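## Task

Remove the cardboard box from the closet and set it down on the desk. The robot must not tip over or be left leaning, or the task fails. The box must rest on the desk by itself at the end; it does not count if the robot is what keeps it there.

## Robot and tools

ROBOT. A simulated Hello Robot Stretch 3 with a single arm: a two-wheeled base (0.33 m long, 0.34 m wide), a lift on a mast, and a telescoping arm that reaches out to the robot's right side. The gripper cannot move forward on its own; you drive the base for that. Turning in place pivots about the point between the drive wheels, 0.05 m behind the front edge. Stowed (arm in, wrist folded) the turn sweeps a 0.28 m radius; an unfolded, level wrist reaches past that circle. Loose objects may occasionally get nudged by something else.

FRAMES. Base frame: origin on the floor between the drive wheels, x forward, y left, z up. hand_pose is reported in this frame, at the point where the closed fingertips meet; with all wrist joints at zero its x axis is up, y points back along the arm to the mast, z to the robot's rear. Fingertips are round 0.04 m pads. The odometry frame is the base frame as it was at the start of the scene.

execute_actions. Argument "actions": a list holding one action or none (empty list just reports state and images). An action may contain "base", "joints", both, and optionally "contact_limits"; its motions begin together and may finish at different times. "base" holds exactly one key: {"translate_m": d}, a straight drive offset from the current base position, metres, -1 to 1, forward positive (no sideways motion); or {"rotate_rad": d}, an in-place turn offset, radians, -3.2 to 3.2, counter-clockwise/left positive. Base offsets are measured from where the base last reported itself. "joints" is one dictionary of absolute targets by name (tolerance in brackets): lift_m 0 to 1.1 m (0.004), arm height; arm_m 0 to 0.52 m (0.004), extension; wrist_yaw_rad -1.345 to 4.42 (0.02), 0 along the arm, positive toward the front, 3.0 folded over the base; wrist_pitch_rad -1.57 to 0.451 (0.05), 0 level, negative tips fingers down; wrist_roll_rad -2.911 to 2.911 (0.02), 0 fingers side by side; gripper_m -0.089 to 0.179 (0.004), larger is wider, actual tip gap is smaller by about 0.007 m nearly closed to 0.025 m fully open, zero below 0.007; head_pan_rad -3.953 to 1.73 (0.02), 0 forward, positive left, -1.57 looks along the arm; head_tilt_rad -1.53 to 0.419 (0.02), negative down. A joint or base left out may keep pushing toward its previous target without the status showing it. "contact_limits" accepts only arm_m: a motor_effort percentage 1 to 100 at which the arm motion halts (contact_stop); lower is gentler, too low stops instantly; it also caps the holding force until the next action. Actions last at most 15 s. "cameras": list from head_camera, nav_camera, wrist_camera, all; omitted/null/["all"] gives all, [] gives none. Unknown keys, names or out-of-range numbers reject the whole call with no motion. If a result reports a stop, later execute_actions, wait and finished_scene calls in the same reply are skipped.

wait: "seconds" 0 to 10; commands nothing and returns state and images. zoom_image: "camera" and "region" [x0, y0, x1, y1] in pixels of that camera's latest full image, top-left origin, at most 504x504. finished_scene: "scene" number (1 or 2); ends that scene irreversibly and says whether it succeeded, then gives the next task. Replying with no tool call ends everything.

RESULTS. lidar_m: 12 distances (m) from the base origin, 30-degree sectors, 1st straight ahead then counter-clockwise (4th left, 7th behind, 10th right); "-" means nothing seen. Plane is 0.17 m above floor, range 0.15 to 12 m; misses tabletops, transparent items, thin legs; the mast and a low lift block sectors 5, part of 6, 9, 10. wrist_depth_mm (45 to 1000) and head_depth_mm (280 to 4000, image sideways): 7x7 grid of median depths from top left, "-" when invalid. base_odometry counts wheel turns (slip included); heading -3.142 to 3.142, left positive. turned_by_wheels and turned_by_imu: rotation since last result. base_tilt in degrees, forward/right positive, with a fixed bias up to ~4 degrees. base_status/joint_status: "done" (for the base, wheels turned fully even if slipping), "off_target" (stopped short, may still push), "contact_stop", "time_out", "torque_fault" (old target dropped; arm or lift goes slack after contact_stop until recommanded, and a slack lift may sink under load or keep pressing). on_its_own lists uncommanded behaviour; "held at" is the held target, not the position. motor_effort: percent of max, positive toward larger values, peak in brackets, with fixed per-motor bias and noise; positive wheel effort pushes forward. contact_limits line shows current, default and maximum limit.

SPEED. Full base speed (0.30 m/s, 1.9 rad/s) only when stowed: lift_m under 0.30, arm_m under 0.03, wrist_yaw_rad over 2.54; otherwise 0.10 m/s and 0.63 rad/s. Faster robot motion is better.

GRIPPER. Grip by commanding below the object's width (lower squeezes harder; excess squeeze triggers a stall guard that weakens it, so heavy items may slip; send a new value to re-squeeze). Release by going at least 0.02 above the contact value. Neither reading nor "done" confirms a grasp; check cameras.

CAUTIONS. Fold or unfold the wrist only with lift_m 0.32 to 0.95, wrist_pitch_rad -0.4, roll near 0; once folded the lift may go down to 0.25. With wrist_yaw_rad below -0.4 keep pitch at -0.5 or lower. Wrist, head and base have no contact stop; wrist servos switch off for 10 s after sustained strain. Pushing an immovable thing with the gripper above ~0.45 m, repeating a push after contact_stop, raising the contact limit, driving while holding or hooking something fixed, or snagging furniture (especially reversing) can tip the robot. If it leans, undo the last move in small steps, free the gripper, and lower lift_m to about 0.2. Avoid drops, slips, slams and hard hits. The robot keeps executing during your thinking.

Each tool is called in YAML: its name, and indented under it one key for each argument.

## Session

execute_actions:
  actions: []

Scene clock: 0.00 s.
base_odometry: x=+0.000 y=+0.000 heading=+0.000 (m, m, rad; odometry frame)
turned_by_wheels: +0.000 (rad since the last result)
turned_by_imu: +0.000 (rad since the last result)
base_tilt: forward=+0.5 right=+1.0 (deg)
lidar_m: 2.57 2.04 1.81 1.30 1.24 1.26 1.64 1.60 1.62 2.64 2.52 2.59
head_depth_mm: 1882 2732 3222 3268 3239 3180 2534 / 1808 2762 3187 3201 3147 3159 2556 / 1748 2773 2950 2974 2938 2939 2549 / 1671 2782 2783 2781 2761 2801 2571 / 1674 2618 2656 2599 2645 2619 2544 / 1678 2464 2501 2449 2466 2495 2416 / 1897 2383 2361 2380 2301 2345 2269
base_status: not commanded
joint_positions: lift_m=+0.389 arm_m=+0.000 wrist_yaw_rad=+2.873 wrist_pitch_rad=-0.467 wrist_roll_rad=+0.014 gripper_m=+0.037 head_pan_rad=-0.010 head_tilt_rad=-0.020
joint_status: not commanded
motor_effort: left_wheel=-1 right_wheel=+1 lift_m=+30 arm_m=+0 wrist_yaw_rad=+1 wrist_pitch_rad=+5 wrist_roll_rad=+0 gripper_m=+1 head_pan_rad=+0 head_tilt_rad=+1 (%)
hand_pose: x=+0.0366 y=+0.0655 z=+0.3910 quat_wxyz=(+0.255, +0.708, +0.069, +0.655) (m; base frame)
wrist_depth_mm: - - - - - - - / - - - - - - - / 943 - - - 960 916 919 / 896 - 839 819 791 776 753 / 703 - 681 667 667 642 638 / 608 610 - 575 561 563 552 / 531 526 - 506 497 492 486
pictures: head_camera (sideways: a quarter turn clockwise sets it upright), nav_camera (sideways: a quarter turn counterclockwise sets it upright), wrist_camera
Images, in order (width x height): head_camera 896x504, nav_camera 672x504, wrist_camera 644x364.

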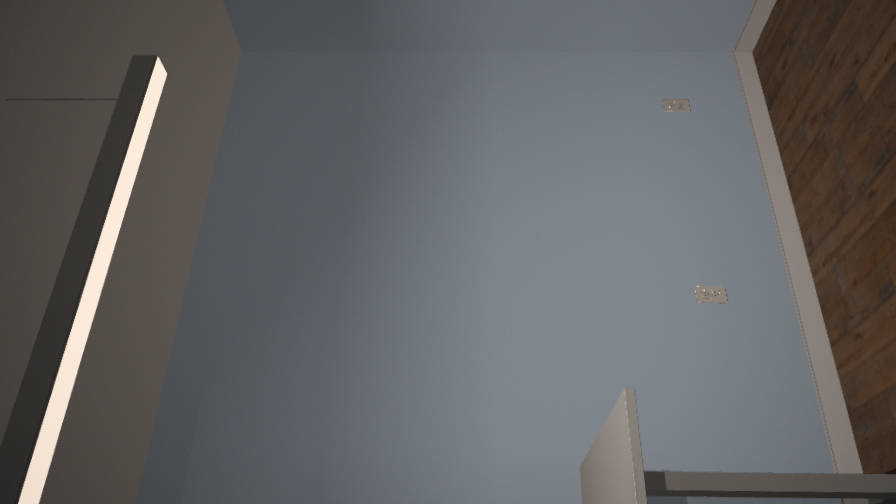

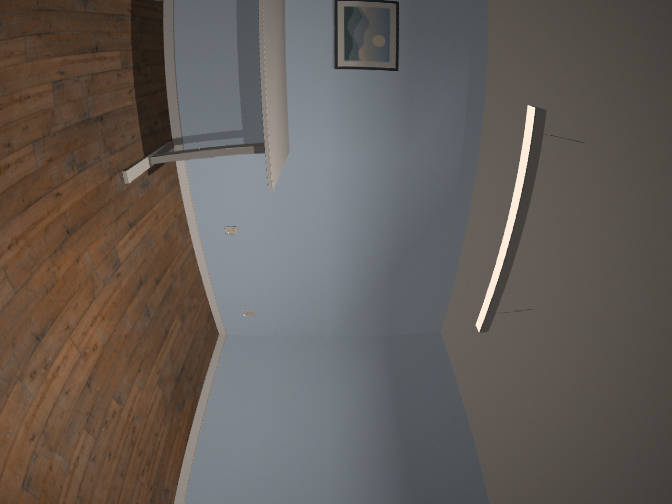

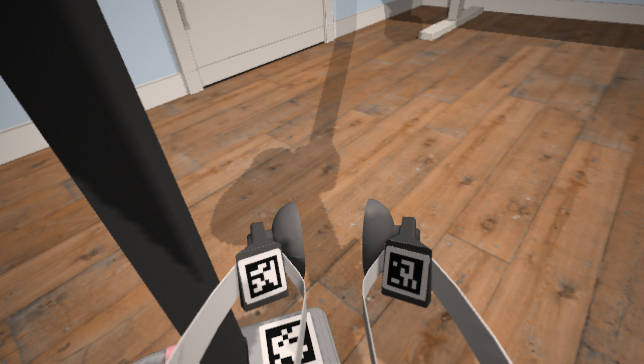

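execute_actions:
  actions:
    - {"joints": {"head_pan_rad": -2.3, "head_tilt_rad": -0.2, "lift_m": 0.29}}
  cameras: ["head_camera", "nav_camera"]

Scene clock: 1.97 s.
base_odometry: x=+0.000 y=+0.000 heading=+0.000 (m, m, rad; odometry frame)
turned_by_wheels: +0.000 (rad since the last result)
turned_by_imu: +0.001 (rad since the last result)
base_tilt: forward=+0.5 right=+1.0 (deg)
lidar_m: 2.57 2.05 1.80 1.29 1.24 1.26 1.65 1.59 1.63 2.65 2.52 2.59
head_depth_mm: 1436 1458 1503 1542 1577 1611 1673 / 1478 1530 1562 1588 1635 1669 1700 / 1488 1538 1573 1621 1653 1711 1748 / 1531 1562 1604 1673 1697 1739 1783 / 1595 1619 1669 1724 1772 1814 1853 / 1641 1678 1734 1776 1834 1913 1904 / 1702 1744 1777 1848 1884 1963 1910
base_status: not commanded
joint_positions: lift_m=+0.290 arm_m=+0.000 wrist_yaw_rad=+2.873 wrist_pitch_rad=-0.467 wrist_roll_rad=+0.014 gripper_m=+0.037 head_pan_rad=-2.293 head_tilt_rad=-0.198
joint_status: all done
motor_effort: left_wheel=-1(1) right_wheel=+1(0) lift_m=+24(23) arm_m=+0(0) wrist_yaw_rad=+0(1) wrist_pitch_rad=+5(5) wrist_roll_rad=+0(0) gripper_m=+1(1) head_pan_rad=-2(31) head_tilt_rad=-1(16) (%)
hand_pose: x=+0.0366 y=+0.0655 z=+0.2920 quat_wxyz=(+0.255, +0.708, +0.069, +0.655) (m; base frame)
wrist_depth_mm: - - - - - - - / - - - - - - 947 / 911 905 836 803 792 781 739 / 691 - 672 655 642 619 610 / 585 - 575 547 563 531 515 / 497 492 - 468 448 459 444 / 449 - - - 406 397 392
pictures: head_camera (sideways: a quarter turn clockwise sets it upright), nav_camera (sideways: a quarter turn counterclockwise sets it upright)
Images, in order (width x height): head_camera 896x504, nav_camera 672x504.

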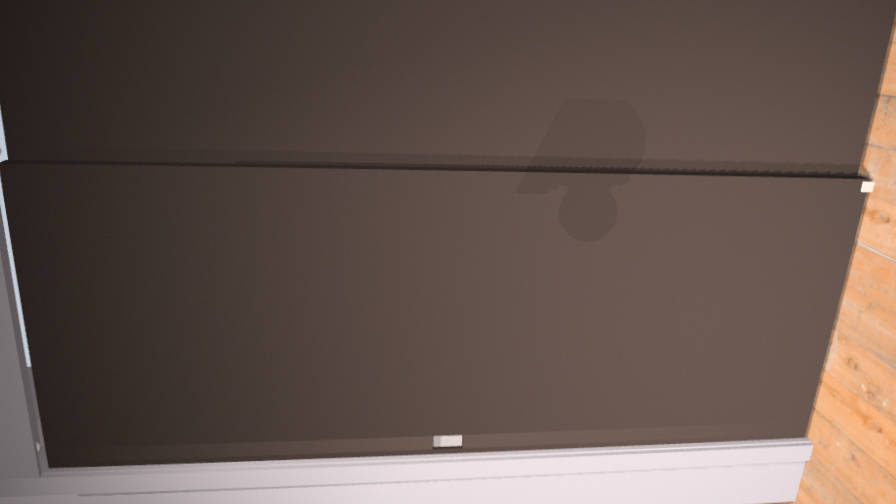

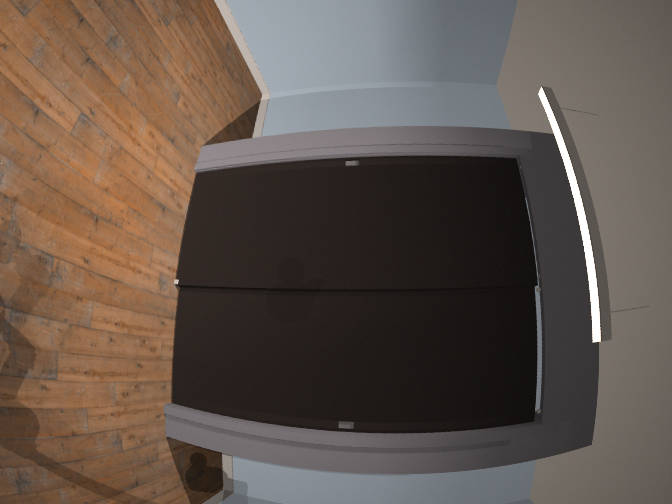

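execute_actions:
  actions:
    - {"base": {"rotate_rad": 0.215}, "joints": {"head_pan_rad": -2.95, "gripper_m": 0.0, "wrist_pitch_rad": -0.4}}
  cameras: ["head_camera"]

execute_actions:
  actions:
    - {"base": {"translate_m": -1.0}, "joints": {"head_pan_rad": -2.79, "head_tilt_rad": -0.35}}
  cameras: ["head_camera", "nav_camera"]

Scene clock: 5.00 s.
base_odometry: x=+0.000 y=+0.000 heading=+0.215 (m, m, rad; odometry frame)
turned_by_wheels: +0.215 (rad since the last result)
turned_by_imu: +0.214 (rad since the last result)
base_tilt: forward=+0.5 right=+1.0 (deg)
lidar_m: 2.04 2.13 1.49 1.24 1.24 1.36 1.60 1.62 1.74 2.53 2.51 2.78
head_depth_mm: 2173 2242 2294 2376 2444 2484 1889 / 1471 1504 1534 1583 1635 1670 1747 / 1516 1556 1609 1611 1675 1710 1750 / 1502 1542 1578 1626 1654 1701 1762 / 1481 1523 1569 1606 1650 1677 1745 / 1465 1518 1548 1602 1633 1687 1718 / 1454 1505 1544 1578 1603 1664 1674
base_status: done
joint_positions: lift_m=+0.290 arm_m=+0.000 wrist_yaw_rad=+2.873 wrist_pitch_rad=-0.422 wrist_roll_rad=+0.014 gripper_m=+0.000 head_pan_rad=-2.943 head_tilt_rad=-0.198
joint_status: all done
motor_effort: left_wheel=-3(7) right_wheel=+3(8) lift_m=+24(24) arm_m=+0(0) wrist_yaw_rad=+1(1) wrist_pitch_rad=+9(9) wrist_roll_rad=+0(0) gripper_m=-2(82) head_pan_rad=-3(24) head_tilt_rad=-1(2) (%)
hand_pose: x=+0.0382 y=+0.0713 z=+0.3020 quat_wxyz=(+0.240, +0.709, +0.053, +0.661) (m; base frame)
wrist_depth_mm: - - - - - - - / - - - - - - - / 940 962 924 898 870 857 818 / 758 - 717 716 672 672 653 / 621 - 586 - 564 560 544 / 535 502 514 - 475 471 468 / 457 - - 422 423 411 410
pictures: head_camera (sideways: a quarter turn clockwise sets it upright)
Images, in order (width x height): head_camera 896x504.

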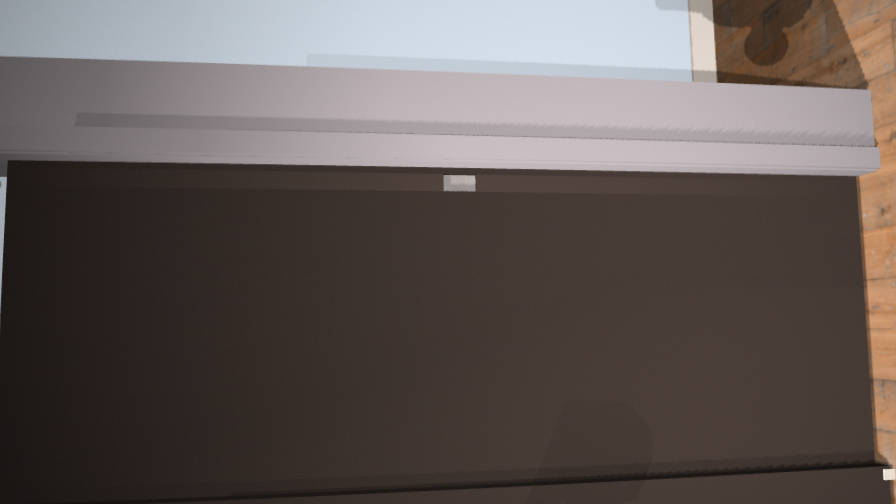

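Scene clock: 9.93 s.
base_odometry: x=-0.977 y=-0.213 heading=+0.215 (m, m, rad; odometry frame)
turned_by_wheels: +0.000 (rad since the last result)
turned_by_imu: +0.000 (rad since the last result)
base_tilt: forward=+0.5 right=+1.0 (deg)
lidar_m: 3.03 2.10 1.09 0.89 0.89 0.98 0.62 0.62 0.77 1.13 2.86 3.15
head_depth_mm: 528 553 582 615 650 689 739 / 526 554 581 614 655 694 742 / 528 553 583 613 648 688 736 / 592 620 654 689 730 774 829 / 593 625 660 691 737 778 837 / 596 625 660 696 740 786 837 / 598 629 660 699 744 790 840
base_status: done
joint_positions: lift_m=+0.290 arm_m=+0.000 wrist_yaw_rad=+2.873 wrist_pitch_rad=-0.421 wrist_roll_rad=+0.014 gripper_m=+0.000 head_pan_rad=-2.797 head_tilt_rad=-0.347
joint_status: all done
motor_effort: left_wheel=-3(10) right_wheel=+3(5) lift_m=+24(25) arm_m=+0(0) wrist_yaw_rad=+1(1) wrist_pitch_rad=+8(9) wrist_roll_rad=+0(0) gripper_m=-3(2) head_pan_rad=+3(12) head_tilt_rad=-1(16) (%)
hand_pose: x=+0.0382 y=+0.0715 z=+0.3023 quat_wxyz=(+0.240, +0.709, +0.052, +0.661) (m; base frame)
wrist_depth_mm: - 758 861 - - - - / - 802 926 - - - - / 712 861 908 903 874 847 815 / 728 - 729 708 679 665 654 / 603 - 602 - 565 548 545 / 518 503 518 - 475 469 465 / 459 - - 435 420 419 413
pictures: head_camera (sideways: a quarter turn clockwise sets it upright), nav_camera (sideways: a quarter turn counterclockwise sets it upright)
Images, in order (width x height): head_camera 896x504, nav_camera 672x504.

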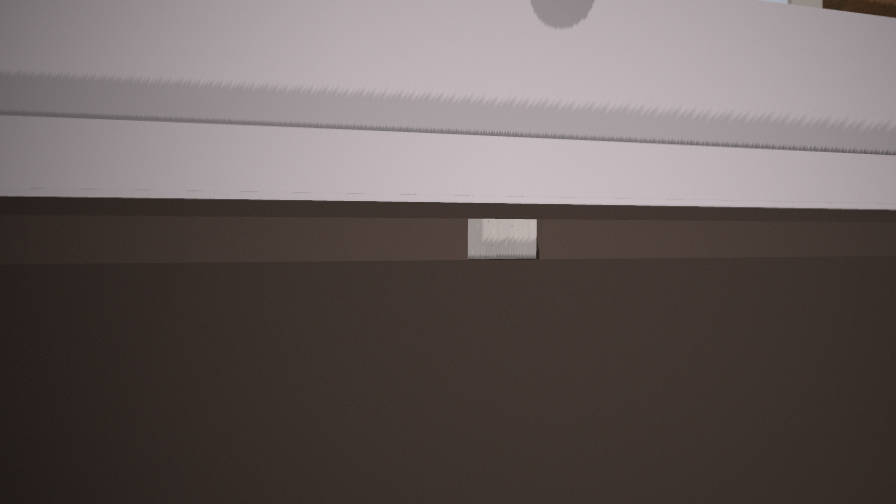

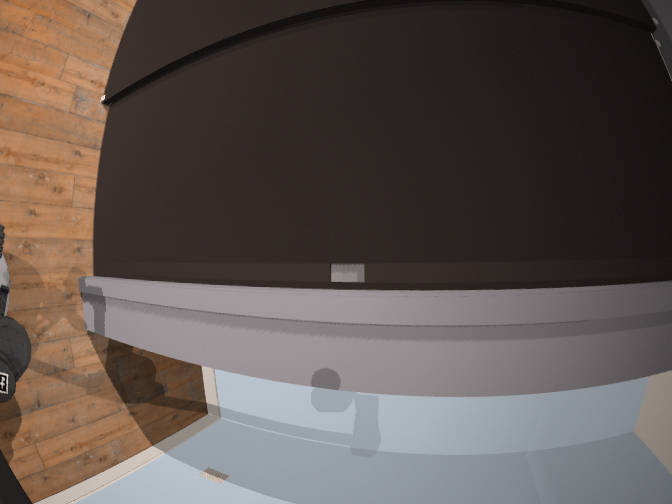

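execute_actions:
  actions:
    - {"base": {"translate_m": -0.12}, "joints": {"lift_m": 0.55, "wrist_yaw_rad": 0.0, "head_pan_rad": -1.57, "head_tilt_rad": -0.5}}
  cameras: []

execute_actions:
  actions:
    - {"base": {"rotate_rad": -1.23}, "joints": {"lift_m": 0.95, "wrist_pitch_rad": 0.02, "wrist_roll_rad": -1.57}}

Scene clock: 13.70 s.
base_odometry: x=-1.094 y=-0.239 heading=+0.215 (m, m, rad; odometry frame)
turned_by_wheels: +0.000 (rad since the last result)
turned_by_imu: +0.001 (rad since the last result)
base_tilt: forward=+0.5 right=+1.0 (deg)
lidar_m: 3.14 1.99 1.04 0.86 0.85 0.94 0.52 0.51 0.64 0.94 2.90 3.19
head_depth_mm: 823 858 895 952 1018 1096 1175 / 965 1021 1075 1138 1199 1275 1322 / 1185 1263 1347 1438 1560 1613 1410 / 1481 1606 1725 1915 2017 1710 1411 / 2530 2747 2951 3018 2193 1710 1413 / 2485 2671 2848 2968 2197 1709 1415 / 2439 2598 2758 2905 2227 1731 1408
base_status: done
joint_positions: lift_m=+0.550 arm_m=+0.000 wrist_yaw_rad=+0.002 wrist_pitch_rad=-0.420 wrist_roll_rad=+0.014 gripper_m=+0.000 head_pan_rad=-1.577 head_tilt_rad=-0.494
joint_status: all done
motor_effort: left_wheel=-3(10) right_wheel=+3(7) lift_m=+35(37) arm_m=+0(0) wrist_yaw_rad=-2(2) wrist_pitch_rad=+8(8) wrist_roll_rad=+0(0) gripper_m=-1(1) head_pan_rad=+2(30) head_tilt_rad=-3(15) (%)
hand_pose: x=-0.0210 y=-0.3686 z=+0.5619 quat_wxyz=(+0.687, +0.147, -0.696, -0.148) (m; base frame)
wrist_depth_mm: - - - - 675 523 406 / - - - - 712 548 420 / - - - - 757 567 434 / - - - - 822 608 456 / - 982 952 - 851 629 471 / 836 823 807 755 763 678 486 / 719 724 691 686 669 650 501
pictures: none
No camera images: the call's "cameras" was empty. Leave "cameras" out to get every camera's image.

Scene clock: 18.17 s.
base_odometry: x=-1.094 y=-0.239 heading=-1.015 (m, m, rad; odometry frame)
turned_by_wheels: -1.230 (rad since the last result)
turned_by_imu: -1.222 (rad since the last result)
base_tilt: forward=+0.5 right=+1.0 (deg)
lidar_m: 2.91 2.99 3.63 3.03 1.22 0.88 0.85 0.88 0.54 0.51 0.60 0.82
head_depth_mm: 415 446 482 521 571 630 - / 417 446 483 524 574 625 - / 409 441 476 518 569 - - / 419 451 488 532 637 694 - / 476 511 553 604 657 715 - / 477 512 556 603 661 733 835 / 479 515 557 606 667 737 825
base_status: done
joint_positions: lift_m=+0.950 arm_m=+0.000 wrist_yaw_rad=+0.001 wrist_pitch_rad=-0.004 wrist_roll_rad=-1.566 gripper_m=+0.000 head_pan_rad=-1.577 head_tilt_rad=-0.494
joint_status: all done
motor_effort: left_wheel=+2(4) right_wheel=-2(6) lift_m=+35(34) arm_m=+0(0) wrist_yaw_rad=-1(2) wrist_pitch_rad=+9(10) wrist_roll_rad=-2(4) gripper_m=-2(2) head_pan_rad=+2(2) head_tilt_rad=-4(3) (%)
hand_pose: x=-0.0209 y=-0.4007 z=+1.0635 quat_wxyz=(+1.000, +0.002, -0.002, +0.001) (m; base frame)
wrist_depth_mm: 318 316 315 312 310 306 307 / 329 329 324 334 319 318 316 / 334 332 322 276 272 260 257 / 274 273 270 268 266 263 263 / 301 297 294 - 289 288 284 / 310 311 306 310 303 299 298 / 328 325 320 316 318 311 309
pictures: head_camera (sideways: a quarter turn clockwise sets it upright), nav_camera (sideways: a quarter turn counterclockwise sets it upright), wrist_camera
Images, in order (width x height): head_camera 896x504, nav_camera 672x504, wrist_camera 644x364.

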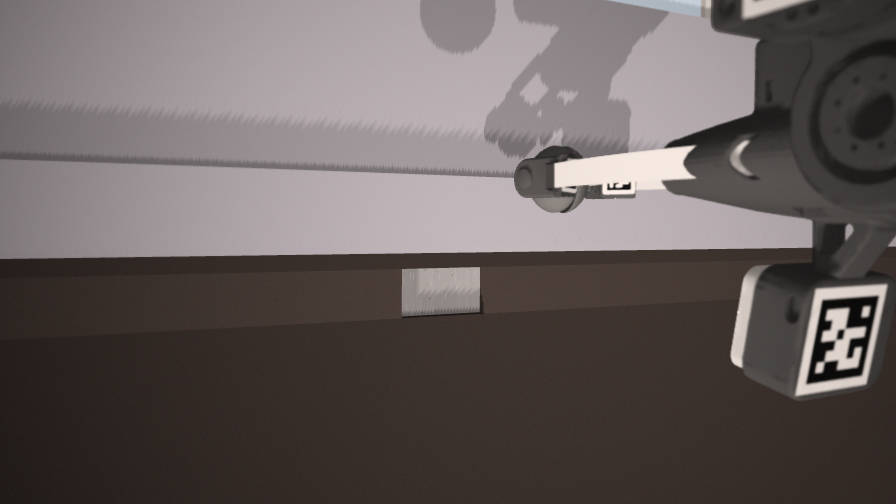

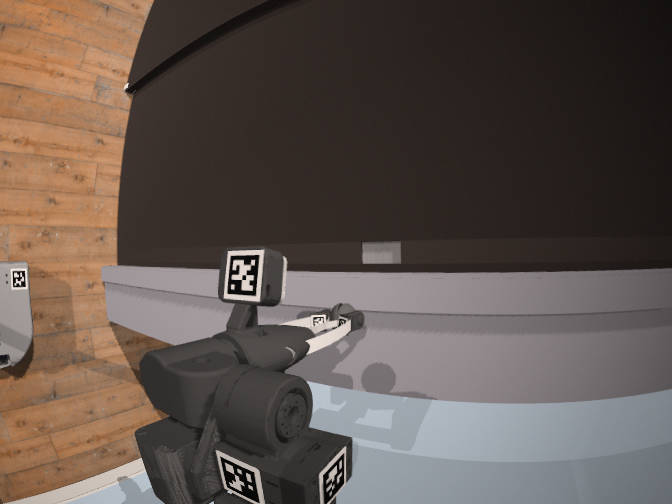

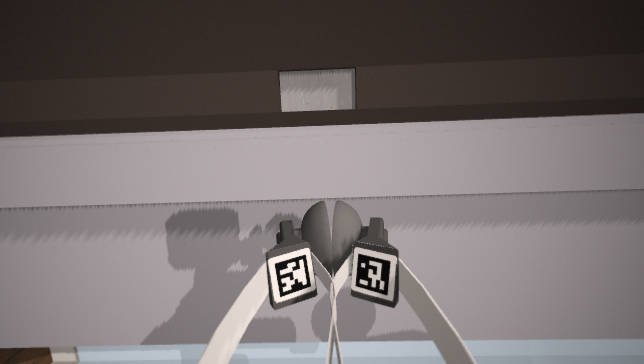

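execute_actions:
  actions:
    - {"base": {"translate_m": 0.085}, "joints": {"lift_m": 0.938, "arm_m": 0.07}}
  cameras: ["head_camera", "wrist_camera"]

Scene clock: 21.03 s.
base_odometry: x=-1.049 y=-0.311 heading=-1.015 (m, m, rad; odometry frame)
turned_by_wheels: +0.000 (rad since the last result)
turned_by_imu: +0.001 (rad since the last result)
base_tilt: forward=+0.5 right=+1.0 (deg)
lidar_m: 2.81 2.91 3.63 3.05 1.34 0.97 0.93 0.96 0.54 0.51 0.60 0.82
head_depth_mm: 405 438 473 519 556 - - / 416 442 473 512 555 - - / 470 507 546 598 634 - - / 473 510 552 597 653 705 811 / 474 509 551 600 658 - 812 / 476 512 554 601 660 728 816 / 478 513 555 605 664 732 821
base_status: done
joint_positions: lift_m=+0.938 arm_m=+0.070 wrist_yaw_rad=+0.001 wrist_pitch_rad=-0.003 wrist_roll_rad=-1.566 gripper_m=+0.000 head_pan_rad=-1.577 head_tilt_rad=-0.494
joint_status: all done
motor_effort: left_wheel=+2(5) right_wheel=-2(3) lift_m=+24(31) arm_m=+4(6) wrist_yaw_rad=-1(1) wrist_pitch_rad=+10(10) wrist_roll_rad=-2(2) gripper_m=-2(2) head_pan_rad=+1(2) head_tilt_rad=-4(3) (%)
hand_pose: x=-0.0209 y=-0.4709 z=+1.0521 quat_wxyz=(+1.000, +0.002, -0.002, +0.001) (m; base frame)
wrist_depth_mm: 252 253 249 248 244 245 242 / 260 260 258 257 254 251 249 / 272 270 265 264 262 260 258 / 281 278 274 284 274 270 267 / 287 281 273 - 258 252 244 / 220 218 217 214 212 210 208 / 227 224 222 221 218 217 214
pictures: head_camera (sideways: a quarter turn clockwise sets it upright), wrist_camera
Images, in order (width x height): head_camera 896x504, wrist_camera 644x364.

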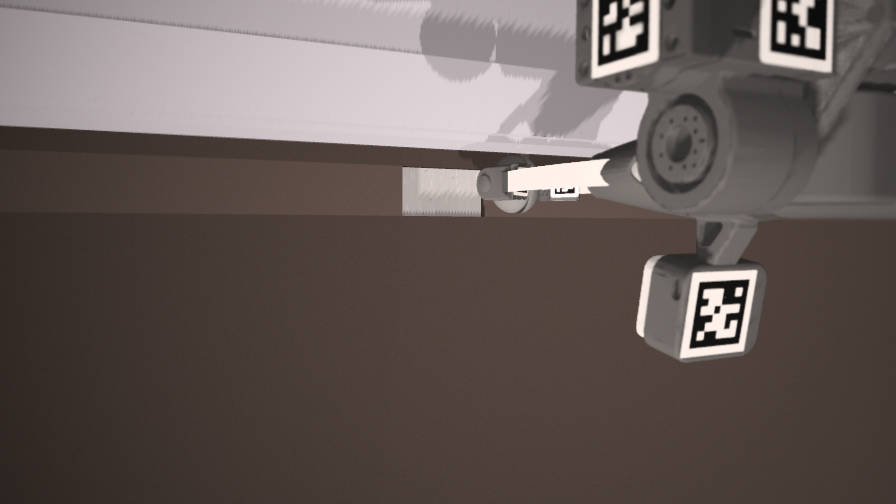

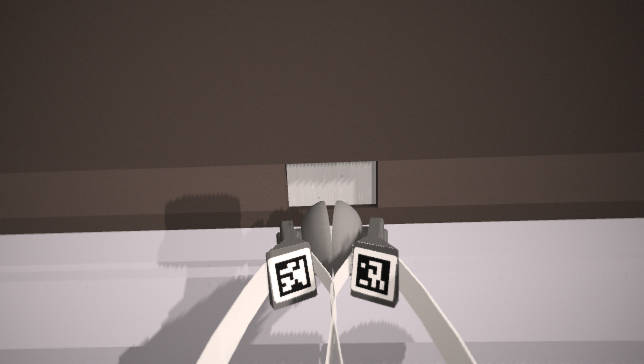

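execute_actions:
  actions:
    - {"joints": {"arm_m": 0.2}, "contact_limits": {"arm_m": 10}}
  cameras: ["head_camera", "wrist_camera"]

Scene clock: 23.17 s.
base_odometry: x=-1.049 y=-0.311 heading=-1.015 (m, m, rad; odometry frame)
turned_by_wheels: +0.000 (rad since the last result)
turned_by_imu: +0.000 (rad since the last result)
base_tilt: forward=+0.5 right=+1.0 (deg)
lidar_m: 2.82 2.91 3.64 3.05 1.34 0.97 0.93 0.96 0.54 0.51 0.61 0.82
head_depth_mm: 404 437 475 509 - 654 703 / 416 443 474 502 - 637 696 / 472 508 548 595 - 746 784 / 475 510 552 599 646 726 813 / 477 512 554 602 660 727 818 / 477 513 555 603 661 732 820 / 480 515 558 607 665 737 828
base_status: not commanded
joint_positions: lift_m=+0.938 arm_m=+0.178 wrist_yaw_rad=+0.000 wrist_pitch_rad=-0.005 wrist_roll_rad=-1.566 gripper_m=+0.000 head_pan_rad=-1.577 head_tilt_rad=-0.495
joint_status: arm_m contact_stop (moved +0.108 of +0.130)
on_its_own: arm_m is slack since a contact_stop, until your next command for it (your +0.200 is given up)
motor_effort: left_wheel=+0(2) right_wheel=+0(3) lift_m=+25(25) arm_m=+0(11) wrist_yaw_rad=+0(1) wrist_pitch_rad=+10(10) wrist_roll_rad=-2(2) gripper_m=-3(2) head_pan_rad=+2(2) head_tilt_rad=-3(2) (%)
contact_limits: arm_m 10 (drawing in: default 32, maximum 52; extending or still: default 43, maximum 71)
hand_pose: x=-0.0211 y=-0.5792 z=+1.0517 quat_wxyz=(+1.000, +0.003, -0.002, +0.000) (m; base frame)
wrist_depth_mm: 153 152 151 150 148 147 145 / 158 157 156 155 154 151 151 / 164 163 161 160 160 158 157 / 170 169 168 166 166 163 161 / 177 176 175 - 171 169 167 / 183 181 179 167 175 172 172 / 151 148 146 143 140 140 137
pictures: head_camera (sideways: a quarter turn clockwise sets it upright), wrist_camera
Images, in order (width x height): head_camera 896x504, wrist_camera 644x364.

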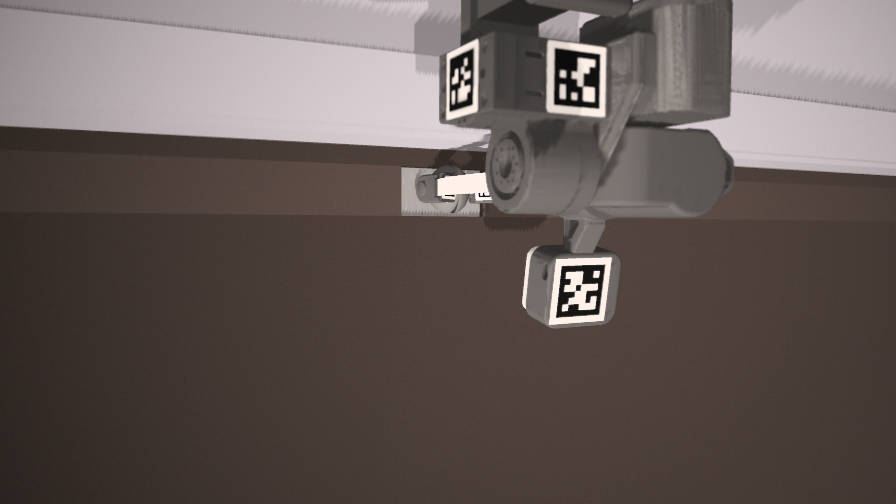

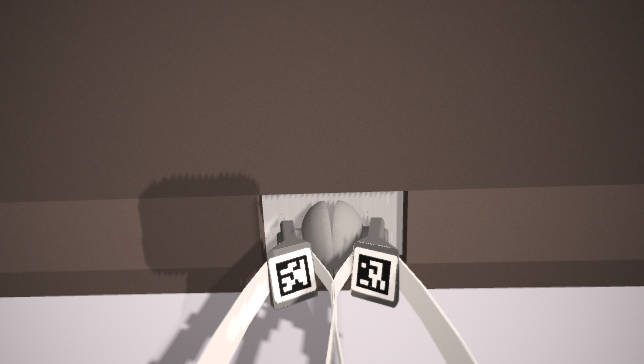

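In the pocket. Hold the arm and drive forward.

execute_actions:
  actions:
    - {"base": {"translate_m": 0.25}, "joints": {"arm_m": 0.177, "head_pan_rad": -1.9, "head_tilt_rad": -0.4}}

Scene clock: 27.57 s.
base_odometry: x=-0.918 y=-0.523 heading=-1.015 (m, m, rad; odometry frame)
turned_by_wheels: +0.000 (rad since the last result)
turned_by_imu: -0.070 (rad since the last result)
base_tilt: forward=+0.5 right=+1.0 (deg)
lidar_m: 2.58 2.63 3.37 3.07 1.82 1.25 1.17 1.19 0.58 0.58 0.59 0.69
head_depth_mm: 482 520 560 606 661 718 - / 490 512 546 577 617 - - / 787 820 863 688 - - 839 / 978 1010 1107 1077 - - 1423 / 1101 1148 1213 889 - - 741 / 473 501 529 562 - - 704 / 458 485 513 544 573 631 664
base_status: done
joint_positions: lift_m=+0.938 arm_m=+0.177 wrist_yaw_rad=-0.117 wrist_pitch_rad=-0.005 wrist_roll_rad=-1.566 gripper_m=+0.000 head_pan_rad=-1.893 head_tilt_rad=-0.408
joint_status: all done
on_its_own: wrist_yaw_rad is held at -0.112, not at your +0.000, by its stall guard, which is not easing now
motor_effort: left_wheel=-1(10) right_wheel=+1(28) lift_m=+25(25) arm_m=+5(5) wrist_yaw_rad=+5(55) wrist_pitch_rad=+10(11) wrist_roll_rad=-2(2) gripper_m=-2(3) head_pan_rad=-3(17) head_tilt_rad=+4(15) (%)
hand_pose: x=-0.0511 y=-0.5761 z=+1.0517 quat_wxyz=(+0.998, +0.003, -0.002, -0.059) (m; base frame)
wrist_depth_mm: 135 134 133 133 131 131 130 / 143 142 141 140 139 139 138 / 153 152 151 149 149 147 147 / 163 163 162 160 159 158 157 / 176 175 175 - 174 169 168 / 191 190 188 513 185 499 493 / 479 472 467 457 455 442 438
pictures: head_camera (sideways: a quarter turn clockwise sets it upright), nav_camera (sideways: a quarter turn counterclockwise sets it upright), wrist_camera
Images, in order (width x height): head_camera 896x504, nav_camera 672x504, wrist_camera 644x364.

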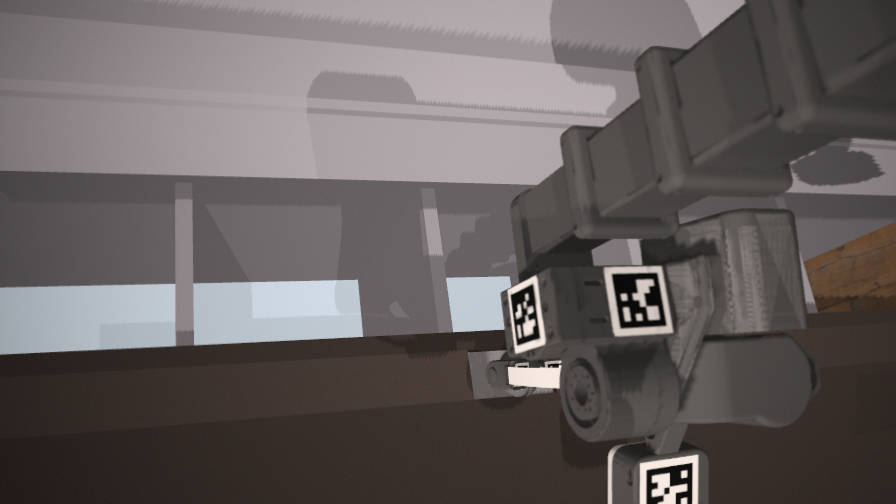

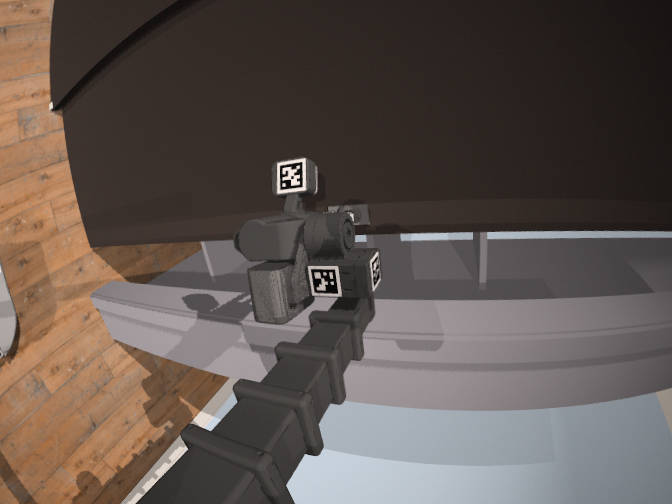

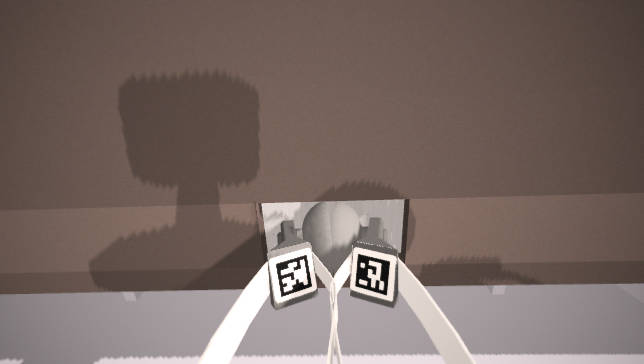

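execute_actions:
  actions:
    - {"base": {"rotate_rad": 0.1}, "joints": {"arm_m": 0.175, "wrist_yaw_rad": -0.05}}
  cameras: ["wrist_camera"]

Scene clock: 29.53 s.
base_odometry: x=-0.918 y=-0.523 heading=-0.916 (m, m, rad; odometry frame)
turned_by_wheels: +0.100 (rad since the last result)
turned_by_imu: +0.032 (rad since the last result)
base_tilt: forward=+0.5 right=+0.9 (deg)
lidar_m: 2.59 2.65 3.48 3.08 1.73 1.22 1.16 1.19 0.58 0.58 0.59 0.72
head_depth_mm: 471 506 544 588 641 698 - / 498 521 542 580 609 - - / 812 842 904 933 - - 859 / 1043 1078 1170 1137 - - 1418 / 1097 1156 1219 974 - - 910 / 475 501 529 560 - - 707 / 459 485 512 545 577 630 667
base_status: done
joint_positions: lift_m=+0.938 arm_m=+0.174 wrist_yaw_rad=-0.067 wrist_pitch_rad=-0.006 wrist_roll_rad=-1.566 gripper_m=+0.000 head_pan_rad=-1.893 head_tilt_rad=-0.408
joint_status: all done
on_its_own: wrist_yaw_rad is at rest, and its effort (+16) is outside its rest range (-12 to +12)
motor_effort: left_wheel=-5(19) right_wheel=+8(30) lift_m=+24(25) arm_m=+8(7) wrist_yaw_rad=+16(76) wrist_pitch_rad=+11(11) wrist_roll_rad=-2(2) gripper_m=-3(3) head_pan_rad=-3(3) head_tilt_rad=+3(2) (%)
hand_pose: x=-0.0382 y=-0.5749 z=+1.0514 quat_wxyz=(+0.999, +0.003, -0.002, -0.033) (m; base frame)
wrist_depth_mm: 143 142 141 139 138 138 136 / 149 148 148 146 145 144 143 / 157 157 155 154 152 151 150 / 166 165 164 162 161 160 158 / 176 175 174 - 172 168 167 / 188 186 184 563 180 179 177 / 524 525 518 498 492 492 484
pictures: wrist_camera
Images, in order (width x height): wrist_camera 644x364.

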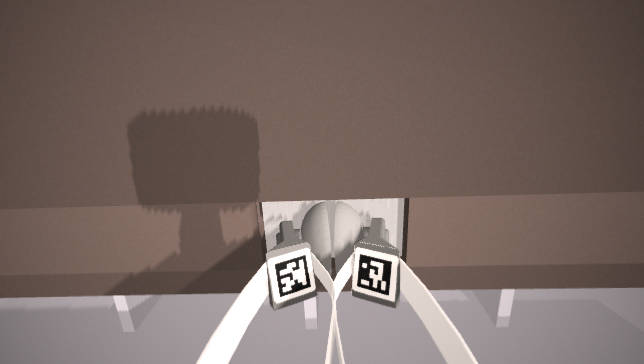

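execute_actions:
  actions:
    - {"joints": {"arm_m": 0.13}}
  cameras: []

execute_actions:
  actions:
    - {"base": {"rotate_rad": -0.25}, "joints": {"lift_m": 0.85, "wrist_roll_rad": 0.0, "wrist_yaw_rad": 0.0, "head_pan_rad": -1.6, "head_tilt_rad": -0.6}}

Scene clock: 34.70 s.
base_odometry: x=-0.918 y=-0.523 heading=-0.915 (m, m, rad; odometry frame)
turned_by_wheels: +0.000 (rad since the last result)
turned_by_imu: +0.002 (rad since the last result)
base_tilt: forward=+0.5 right=+1.0 (deg)
lidar_m: 2.59 2.66 3.49 3.08 1.73 1.22 1.16 1.19 0.58 0.57 0.59 0.72
head_depth_mm: 469 504 542 585 642 682 - / 499 522 543 577 607 - - / 818 845 907 928 989 - - / 1046 1083 1159 1134 1257 - - / 1091 1147 1213 967 1267 - - / 471 495 525 557 593 - - / 456 483 509 540 577 609 661
base_status: not commanded
joint_positions: lift_m=+0.938 arm_m=+0.130 wrist_yaw_rad=-0.052 wrist_pitch_rad=-0.004 wrist_roll_rad=-1.566 gripper_m=+0.000 head_pan_rad=-1.893 head_tilt_rad=-0.408
joint_status: all done
motor_effort: left_wheel=-2(4) right_wheel=+1(8) lift_m=+24(25) arm_m=-4(7) wrist_yaw_rad=+2(16) wrist_pitch_rad=+10(11) wrist_roll_rad=-2(2) gripper_m=-2(3) head_pan_rad=-3(2) head_tilt_rad=+3(5) (%)
hand_pose: x=-0.0345 y=-0.5310 z=+1.0518 quat_wxyz=(+1.000, +0.003, -0.002, -0.026) (m; base frame)
wrist_depth_mm: 178 178 177 176 175 174 173 / 188 186 186 185 183 182 181 / 197 196 194 194 193 191 189 / 208 207 205 203 202 200 200 / 220 219 215 - 214 212 210 / 643 605 629 597 621 587 613 / 541 529 532 519 510 501 501
pictures: none
No camera images: the call's "cameras" was empty. Leave "cameras" out to get every camera's image.

Scene clock: 36.33 s.
base_odometry: x=-0.918 y=-0.523 heading=-1.165 (m, m, rad; odometry frame)
turned_by_wheels: -0.250 (rad since the last result)
turned_by_imu: -0.248 (rad since the last result)
base_tilt: forward=+0.5 right=+1.0 (deg)
lidar_m: 0.99 2.59 2.93 3.06 2.46 1.37 1.16 1.16 0.59 0.57 0.57 0.65
head_depth_mm: 462 500 552 623 695 - 1069 / 533 567 605 643 674 - 989 / 873 958 967 1089 - - 1206 / 1085 1158 1264 1135 1329 1531 1307 / 702 1128 593 642 701 794 911 / 461 502 549 604 673 757 868 / 451 487 530 583 648 728 832
base_status: done
joint_positions: lift_m=+0.850 arm_m=+0.130 wrist_yaw_rad=-0.001 wrist_pitch_rad=-0.004 wrist_roll_rad=-0.008 gripper_m=+0.000 head_pan_rad=-1.607 head_tilt_rad=-0.593
joint_status: all done
motor_effort: left_wheel=+1(5) right_wheel=-2(7) lift_m=+24(23) arm_m=-4(4) wrist_yaw_rad=+2(1) wrist_pitch_rad=+10(10) wrist_roll_rad=+4(6) gripper_m=-2(3) head_pan_rad=+1(15) head_tilt_rad=-3(21) (%)
hand_pose: x=-0.0218 y=-0.5314 z=+0.9639 quat_wxyz=(+0.710, +0.001, -0.704, -0.002) (m; base frame)
wrist_depth_mm: 177 192 768 808 270 185 182 / 182 199 811 851 278 188 191 / 186 202 803 699 284 197 217 / 191 204 850 896 292 199 225 / 196 210 808 - 278 203 236 / 202 216 544 587 267 213 248 / 209 222 821 852 347 221 259
pictures: head_camera (sideways: a quarter turn clockwise sets it upright), nav_camera (sideways: a quarter turn counterclockwise sets it upright), wrist_camera
Images, in order (width x height): head_camera 896x504, nav_camera 672x504, wrist_camera 644x364.

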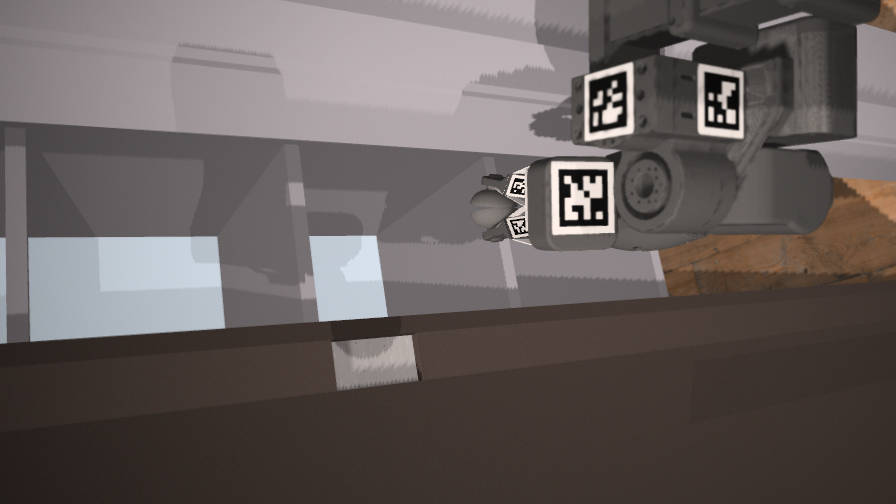

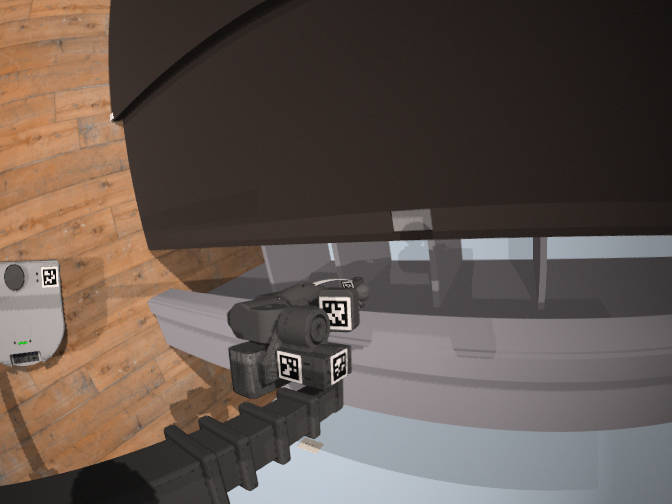

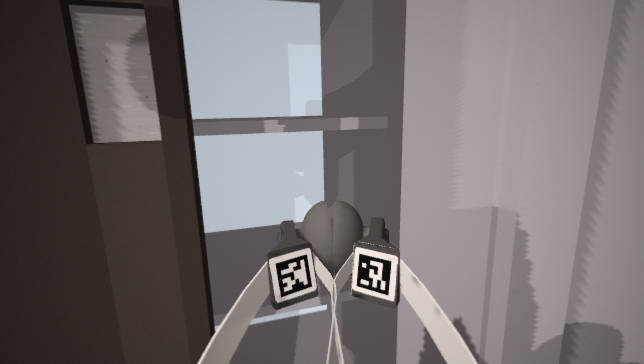

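execute_actions:
  actions:
    - {"joints": {"arm_m": 0.33, "lift_m": 0.76, "wrist_yaw_rad": 0.15, "head_tilt_rad": -0.75}, "contact_limits": {"arm_m": 15}}

Scene clock: 39.30 s.
base_odometry: x=-0.918 y=-0.523 heading=-1.165 (m, m, rad; odometry frame)
turned_by_wheels: +0.000 (rad since the last result)
turned_by_imu: +0.001 (rad since the last result)
base_tilt: forward=+0.5 right=+1.0 (deg)
lidar_m: 0.99 2.59 2.94 3.06 2.46 1.38 1.16 1.16 0.59 0.57 0.57 0.65
head_depth_mm: 471 523 598 706 831 - - / 542 586 631 - 828 1000 1192 / 900 934 1066 - 1390 1322 1194 / 1088 948 1221 1349 1575 1403 1218 / 1052 803 623 695 807 961 1156 / 468 520 586 664 766 915 1129 / 455 505 563 641 740 870 1066
base_status: not commanded
joint_positions: lift_m=+0.760 arm_m=+0.330 wrist_yaw_rad=+0.149 wrist_pitch_rad=-0.003 wrist_roll_rad=-0.007 gripper_m=+0.000 head_pan_rad=-1.607 head_tilt_rad=-0.741
joint_status: all done
motor_effort: left_wheel=+1(1) right_wheel=-2(2) lift_m=+24(23) arm_m=+4(7) wrist_yaw_rad=+1(4) wrist_pitch_rad=+9(9) wrist_roll_rad=+4(4) gripper_m=-3(3) head_pan_rad=+2(2) head_tilt_rad=-5(19) (%)
contact_limits: arm_m 15 (drawing in: default 32, maximum 52; extending or still: default 43, maximum 71)
hand_pose: x=+0.0165 y=-0.7280 z=+0.8740 quat_wxyz=(+0.708, +0.054, -0.702, +0.051) (m; base frame)
wrist_depth_mm: 255 261 268 281 317 290 210 / 499 527 549 586 450 295 211 / 629 650 659 687 499 298 212 / 639 673 691 706 509 303 214 / 642 615 603 - 485 304 215 / 438 427 428 377 405 308 218 / 338 334 344 355 500 310 221
pictures: head_camera (sideways: a quarter turn clockwise sets it upright), nav_camera (sideways: a quarter turn counterclockwise sets it upright), wrist_camera
Images, in order (width x height): head_camera 896x504, nav_camera 672x504, wrist_camera 644x364.

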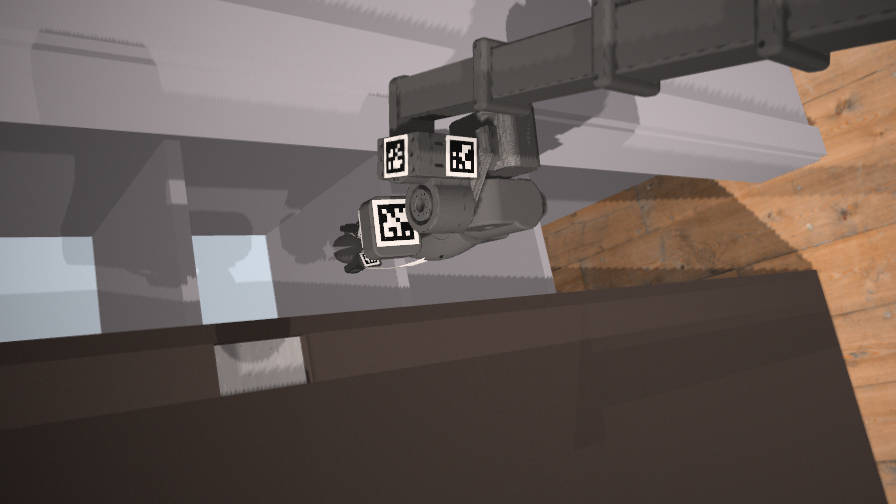

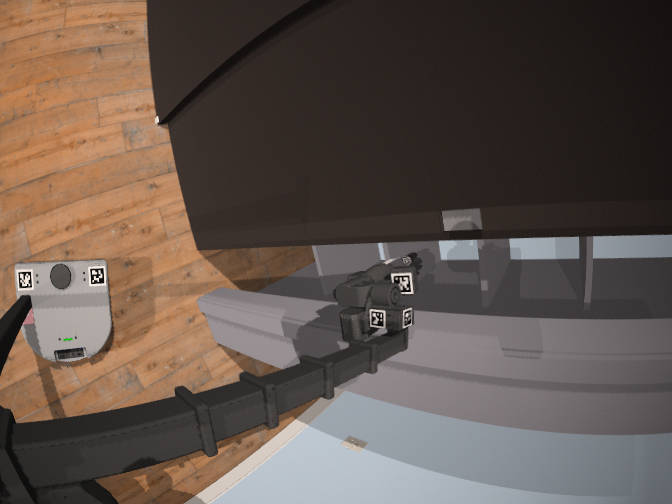

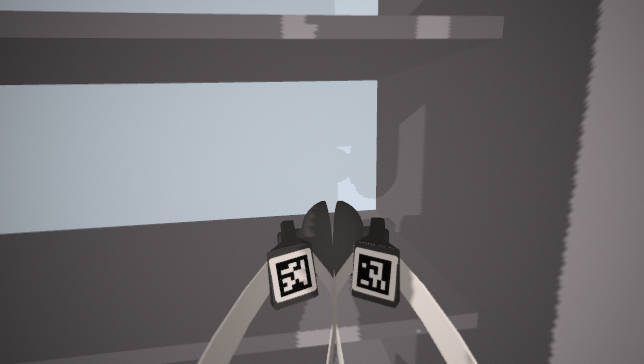

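execute_actions:
  actions:
    - {"base": {"translate_m": 0.3}, "joints": {"arm_m": 0.39, "wrist_yaw_rad": 0.28}, "contact_limits": {"arm_m": 25}}

Scene clock: 43.60 s.
base_odometry: x=-0.799 y=-0.799 heading=-1.166 (m, m, rad; odometry frame)
turned_by_wheels: +0.000 (rad since the last result)
turned_by_imu: -0.002 (rad since the last result)
base_tilt: forward=+0.5 right=+1.0 (deg)
lidar_m: 0.82 2.31 2.61 3.14 3.12 1.71 1.45 1.44 0.71 0.49 0.47 0.49
head_depth_mm: 1049 925 1131 1261 - - - / 1076 930 1206 - 1553 1396 1211 / 1047 875 1213 - 1534 1399 1221 / 416 465 536 600 714 871 1105 / 402 448 505 575 670 809 1013 / 391 434 487 556 643 765 953 / 381 421 472 535 618 730 840
base_status: done
joint_positions: lift_m=+0.760 arm_m=+0.390 wrist_yaw_rad=+0.280 wrist_pitch_rad=-0.003 wrist_roll_rad=-0.007 gripper_m=+0.000 head_pan_rad=-1.607 head_tilt_rad=-0.741
joint_status: all done
motor_effort: left_wheel=-6(21) right_wheel=+12(42) lift_m=+24(24) arm_m=+3(3) wrist_yaw_rad=+0(25) wrist_pitch_rad=+9(9) wrist_roll_rad=+4(4) gripper_m=-2(2) head_pan_rad=+1(2) head_tilt_rad=-5(5) (%)
contact_limits: arm_m 25 (drawing in: default 32, maximum 52; extending or still: default 43, maximum 71)
hand_pose: x=+0.0494 y=-0.7810 z=+0.8741 quat_wxyz=(+0.703, +0.100, -0.697, +0.098) (m; base frame)
wrist_depth_mm: 222 225 230 237 245 253 265 / 506 526 523 523 521 525 521 / 549 538 549 544 547 549 536 / 563 564 562 567 561 563 563 / 581 574 568 - 581 580 525 / 438 430 422 380 414 407 402 / 336 328 328 322 318 318 316
pictures: head_camera (sideways: a quarter turn clockwise sets it upright), nav_camera (sideways: a quarter turn counterclockwise sets it upright), wrist_camera
Images, in order (width x height): head_camera 896x504, nav_camera 672x504, wrist_camera 644x364.

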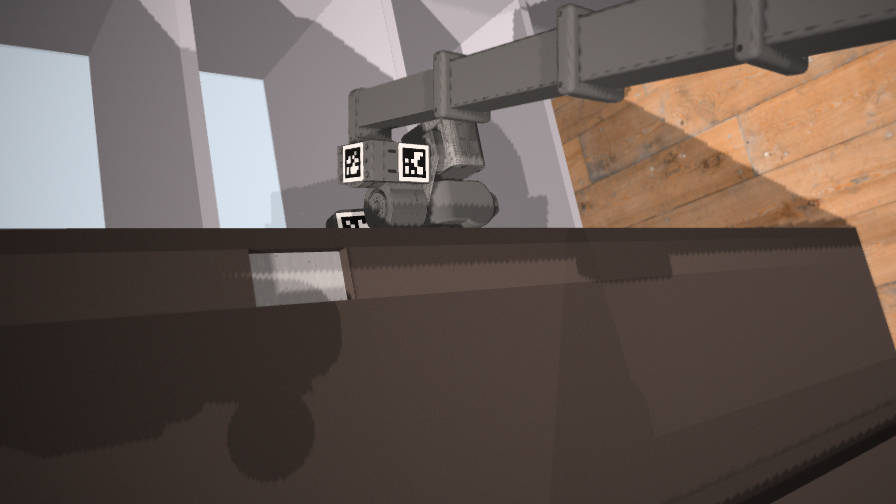

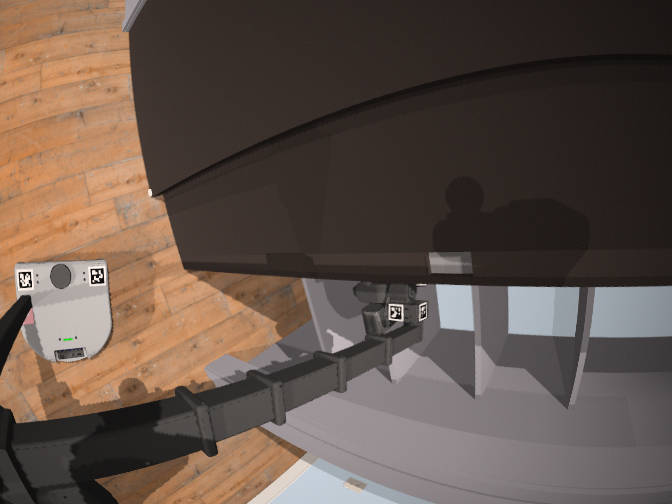

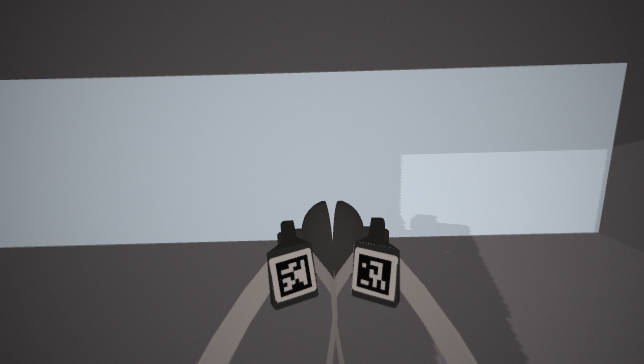

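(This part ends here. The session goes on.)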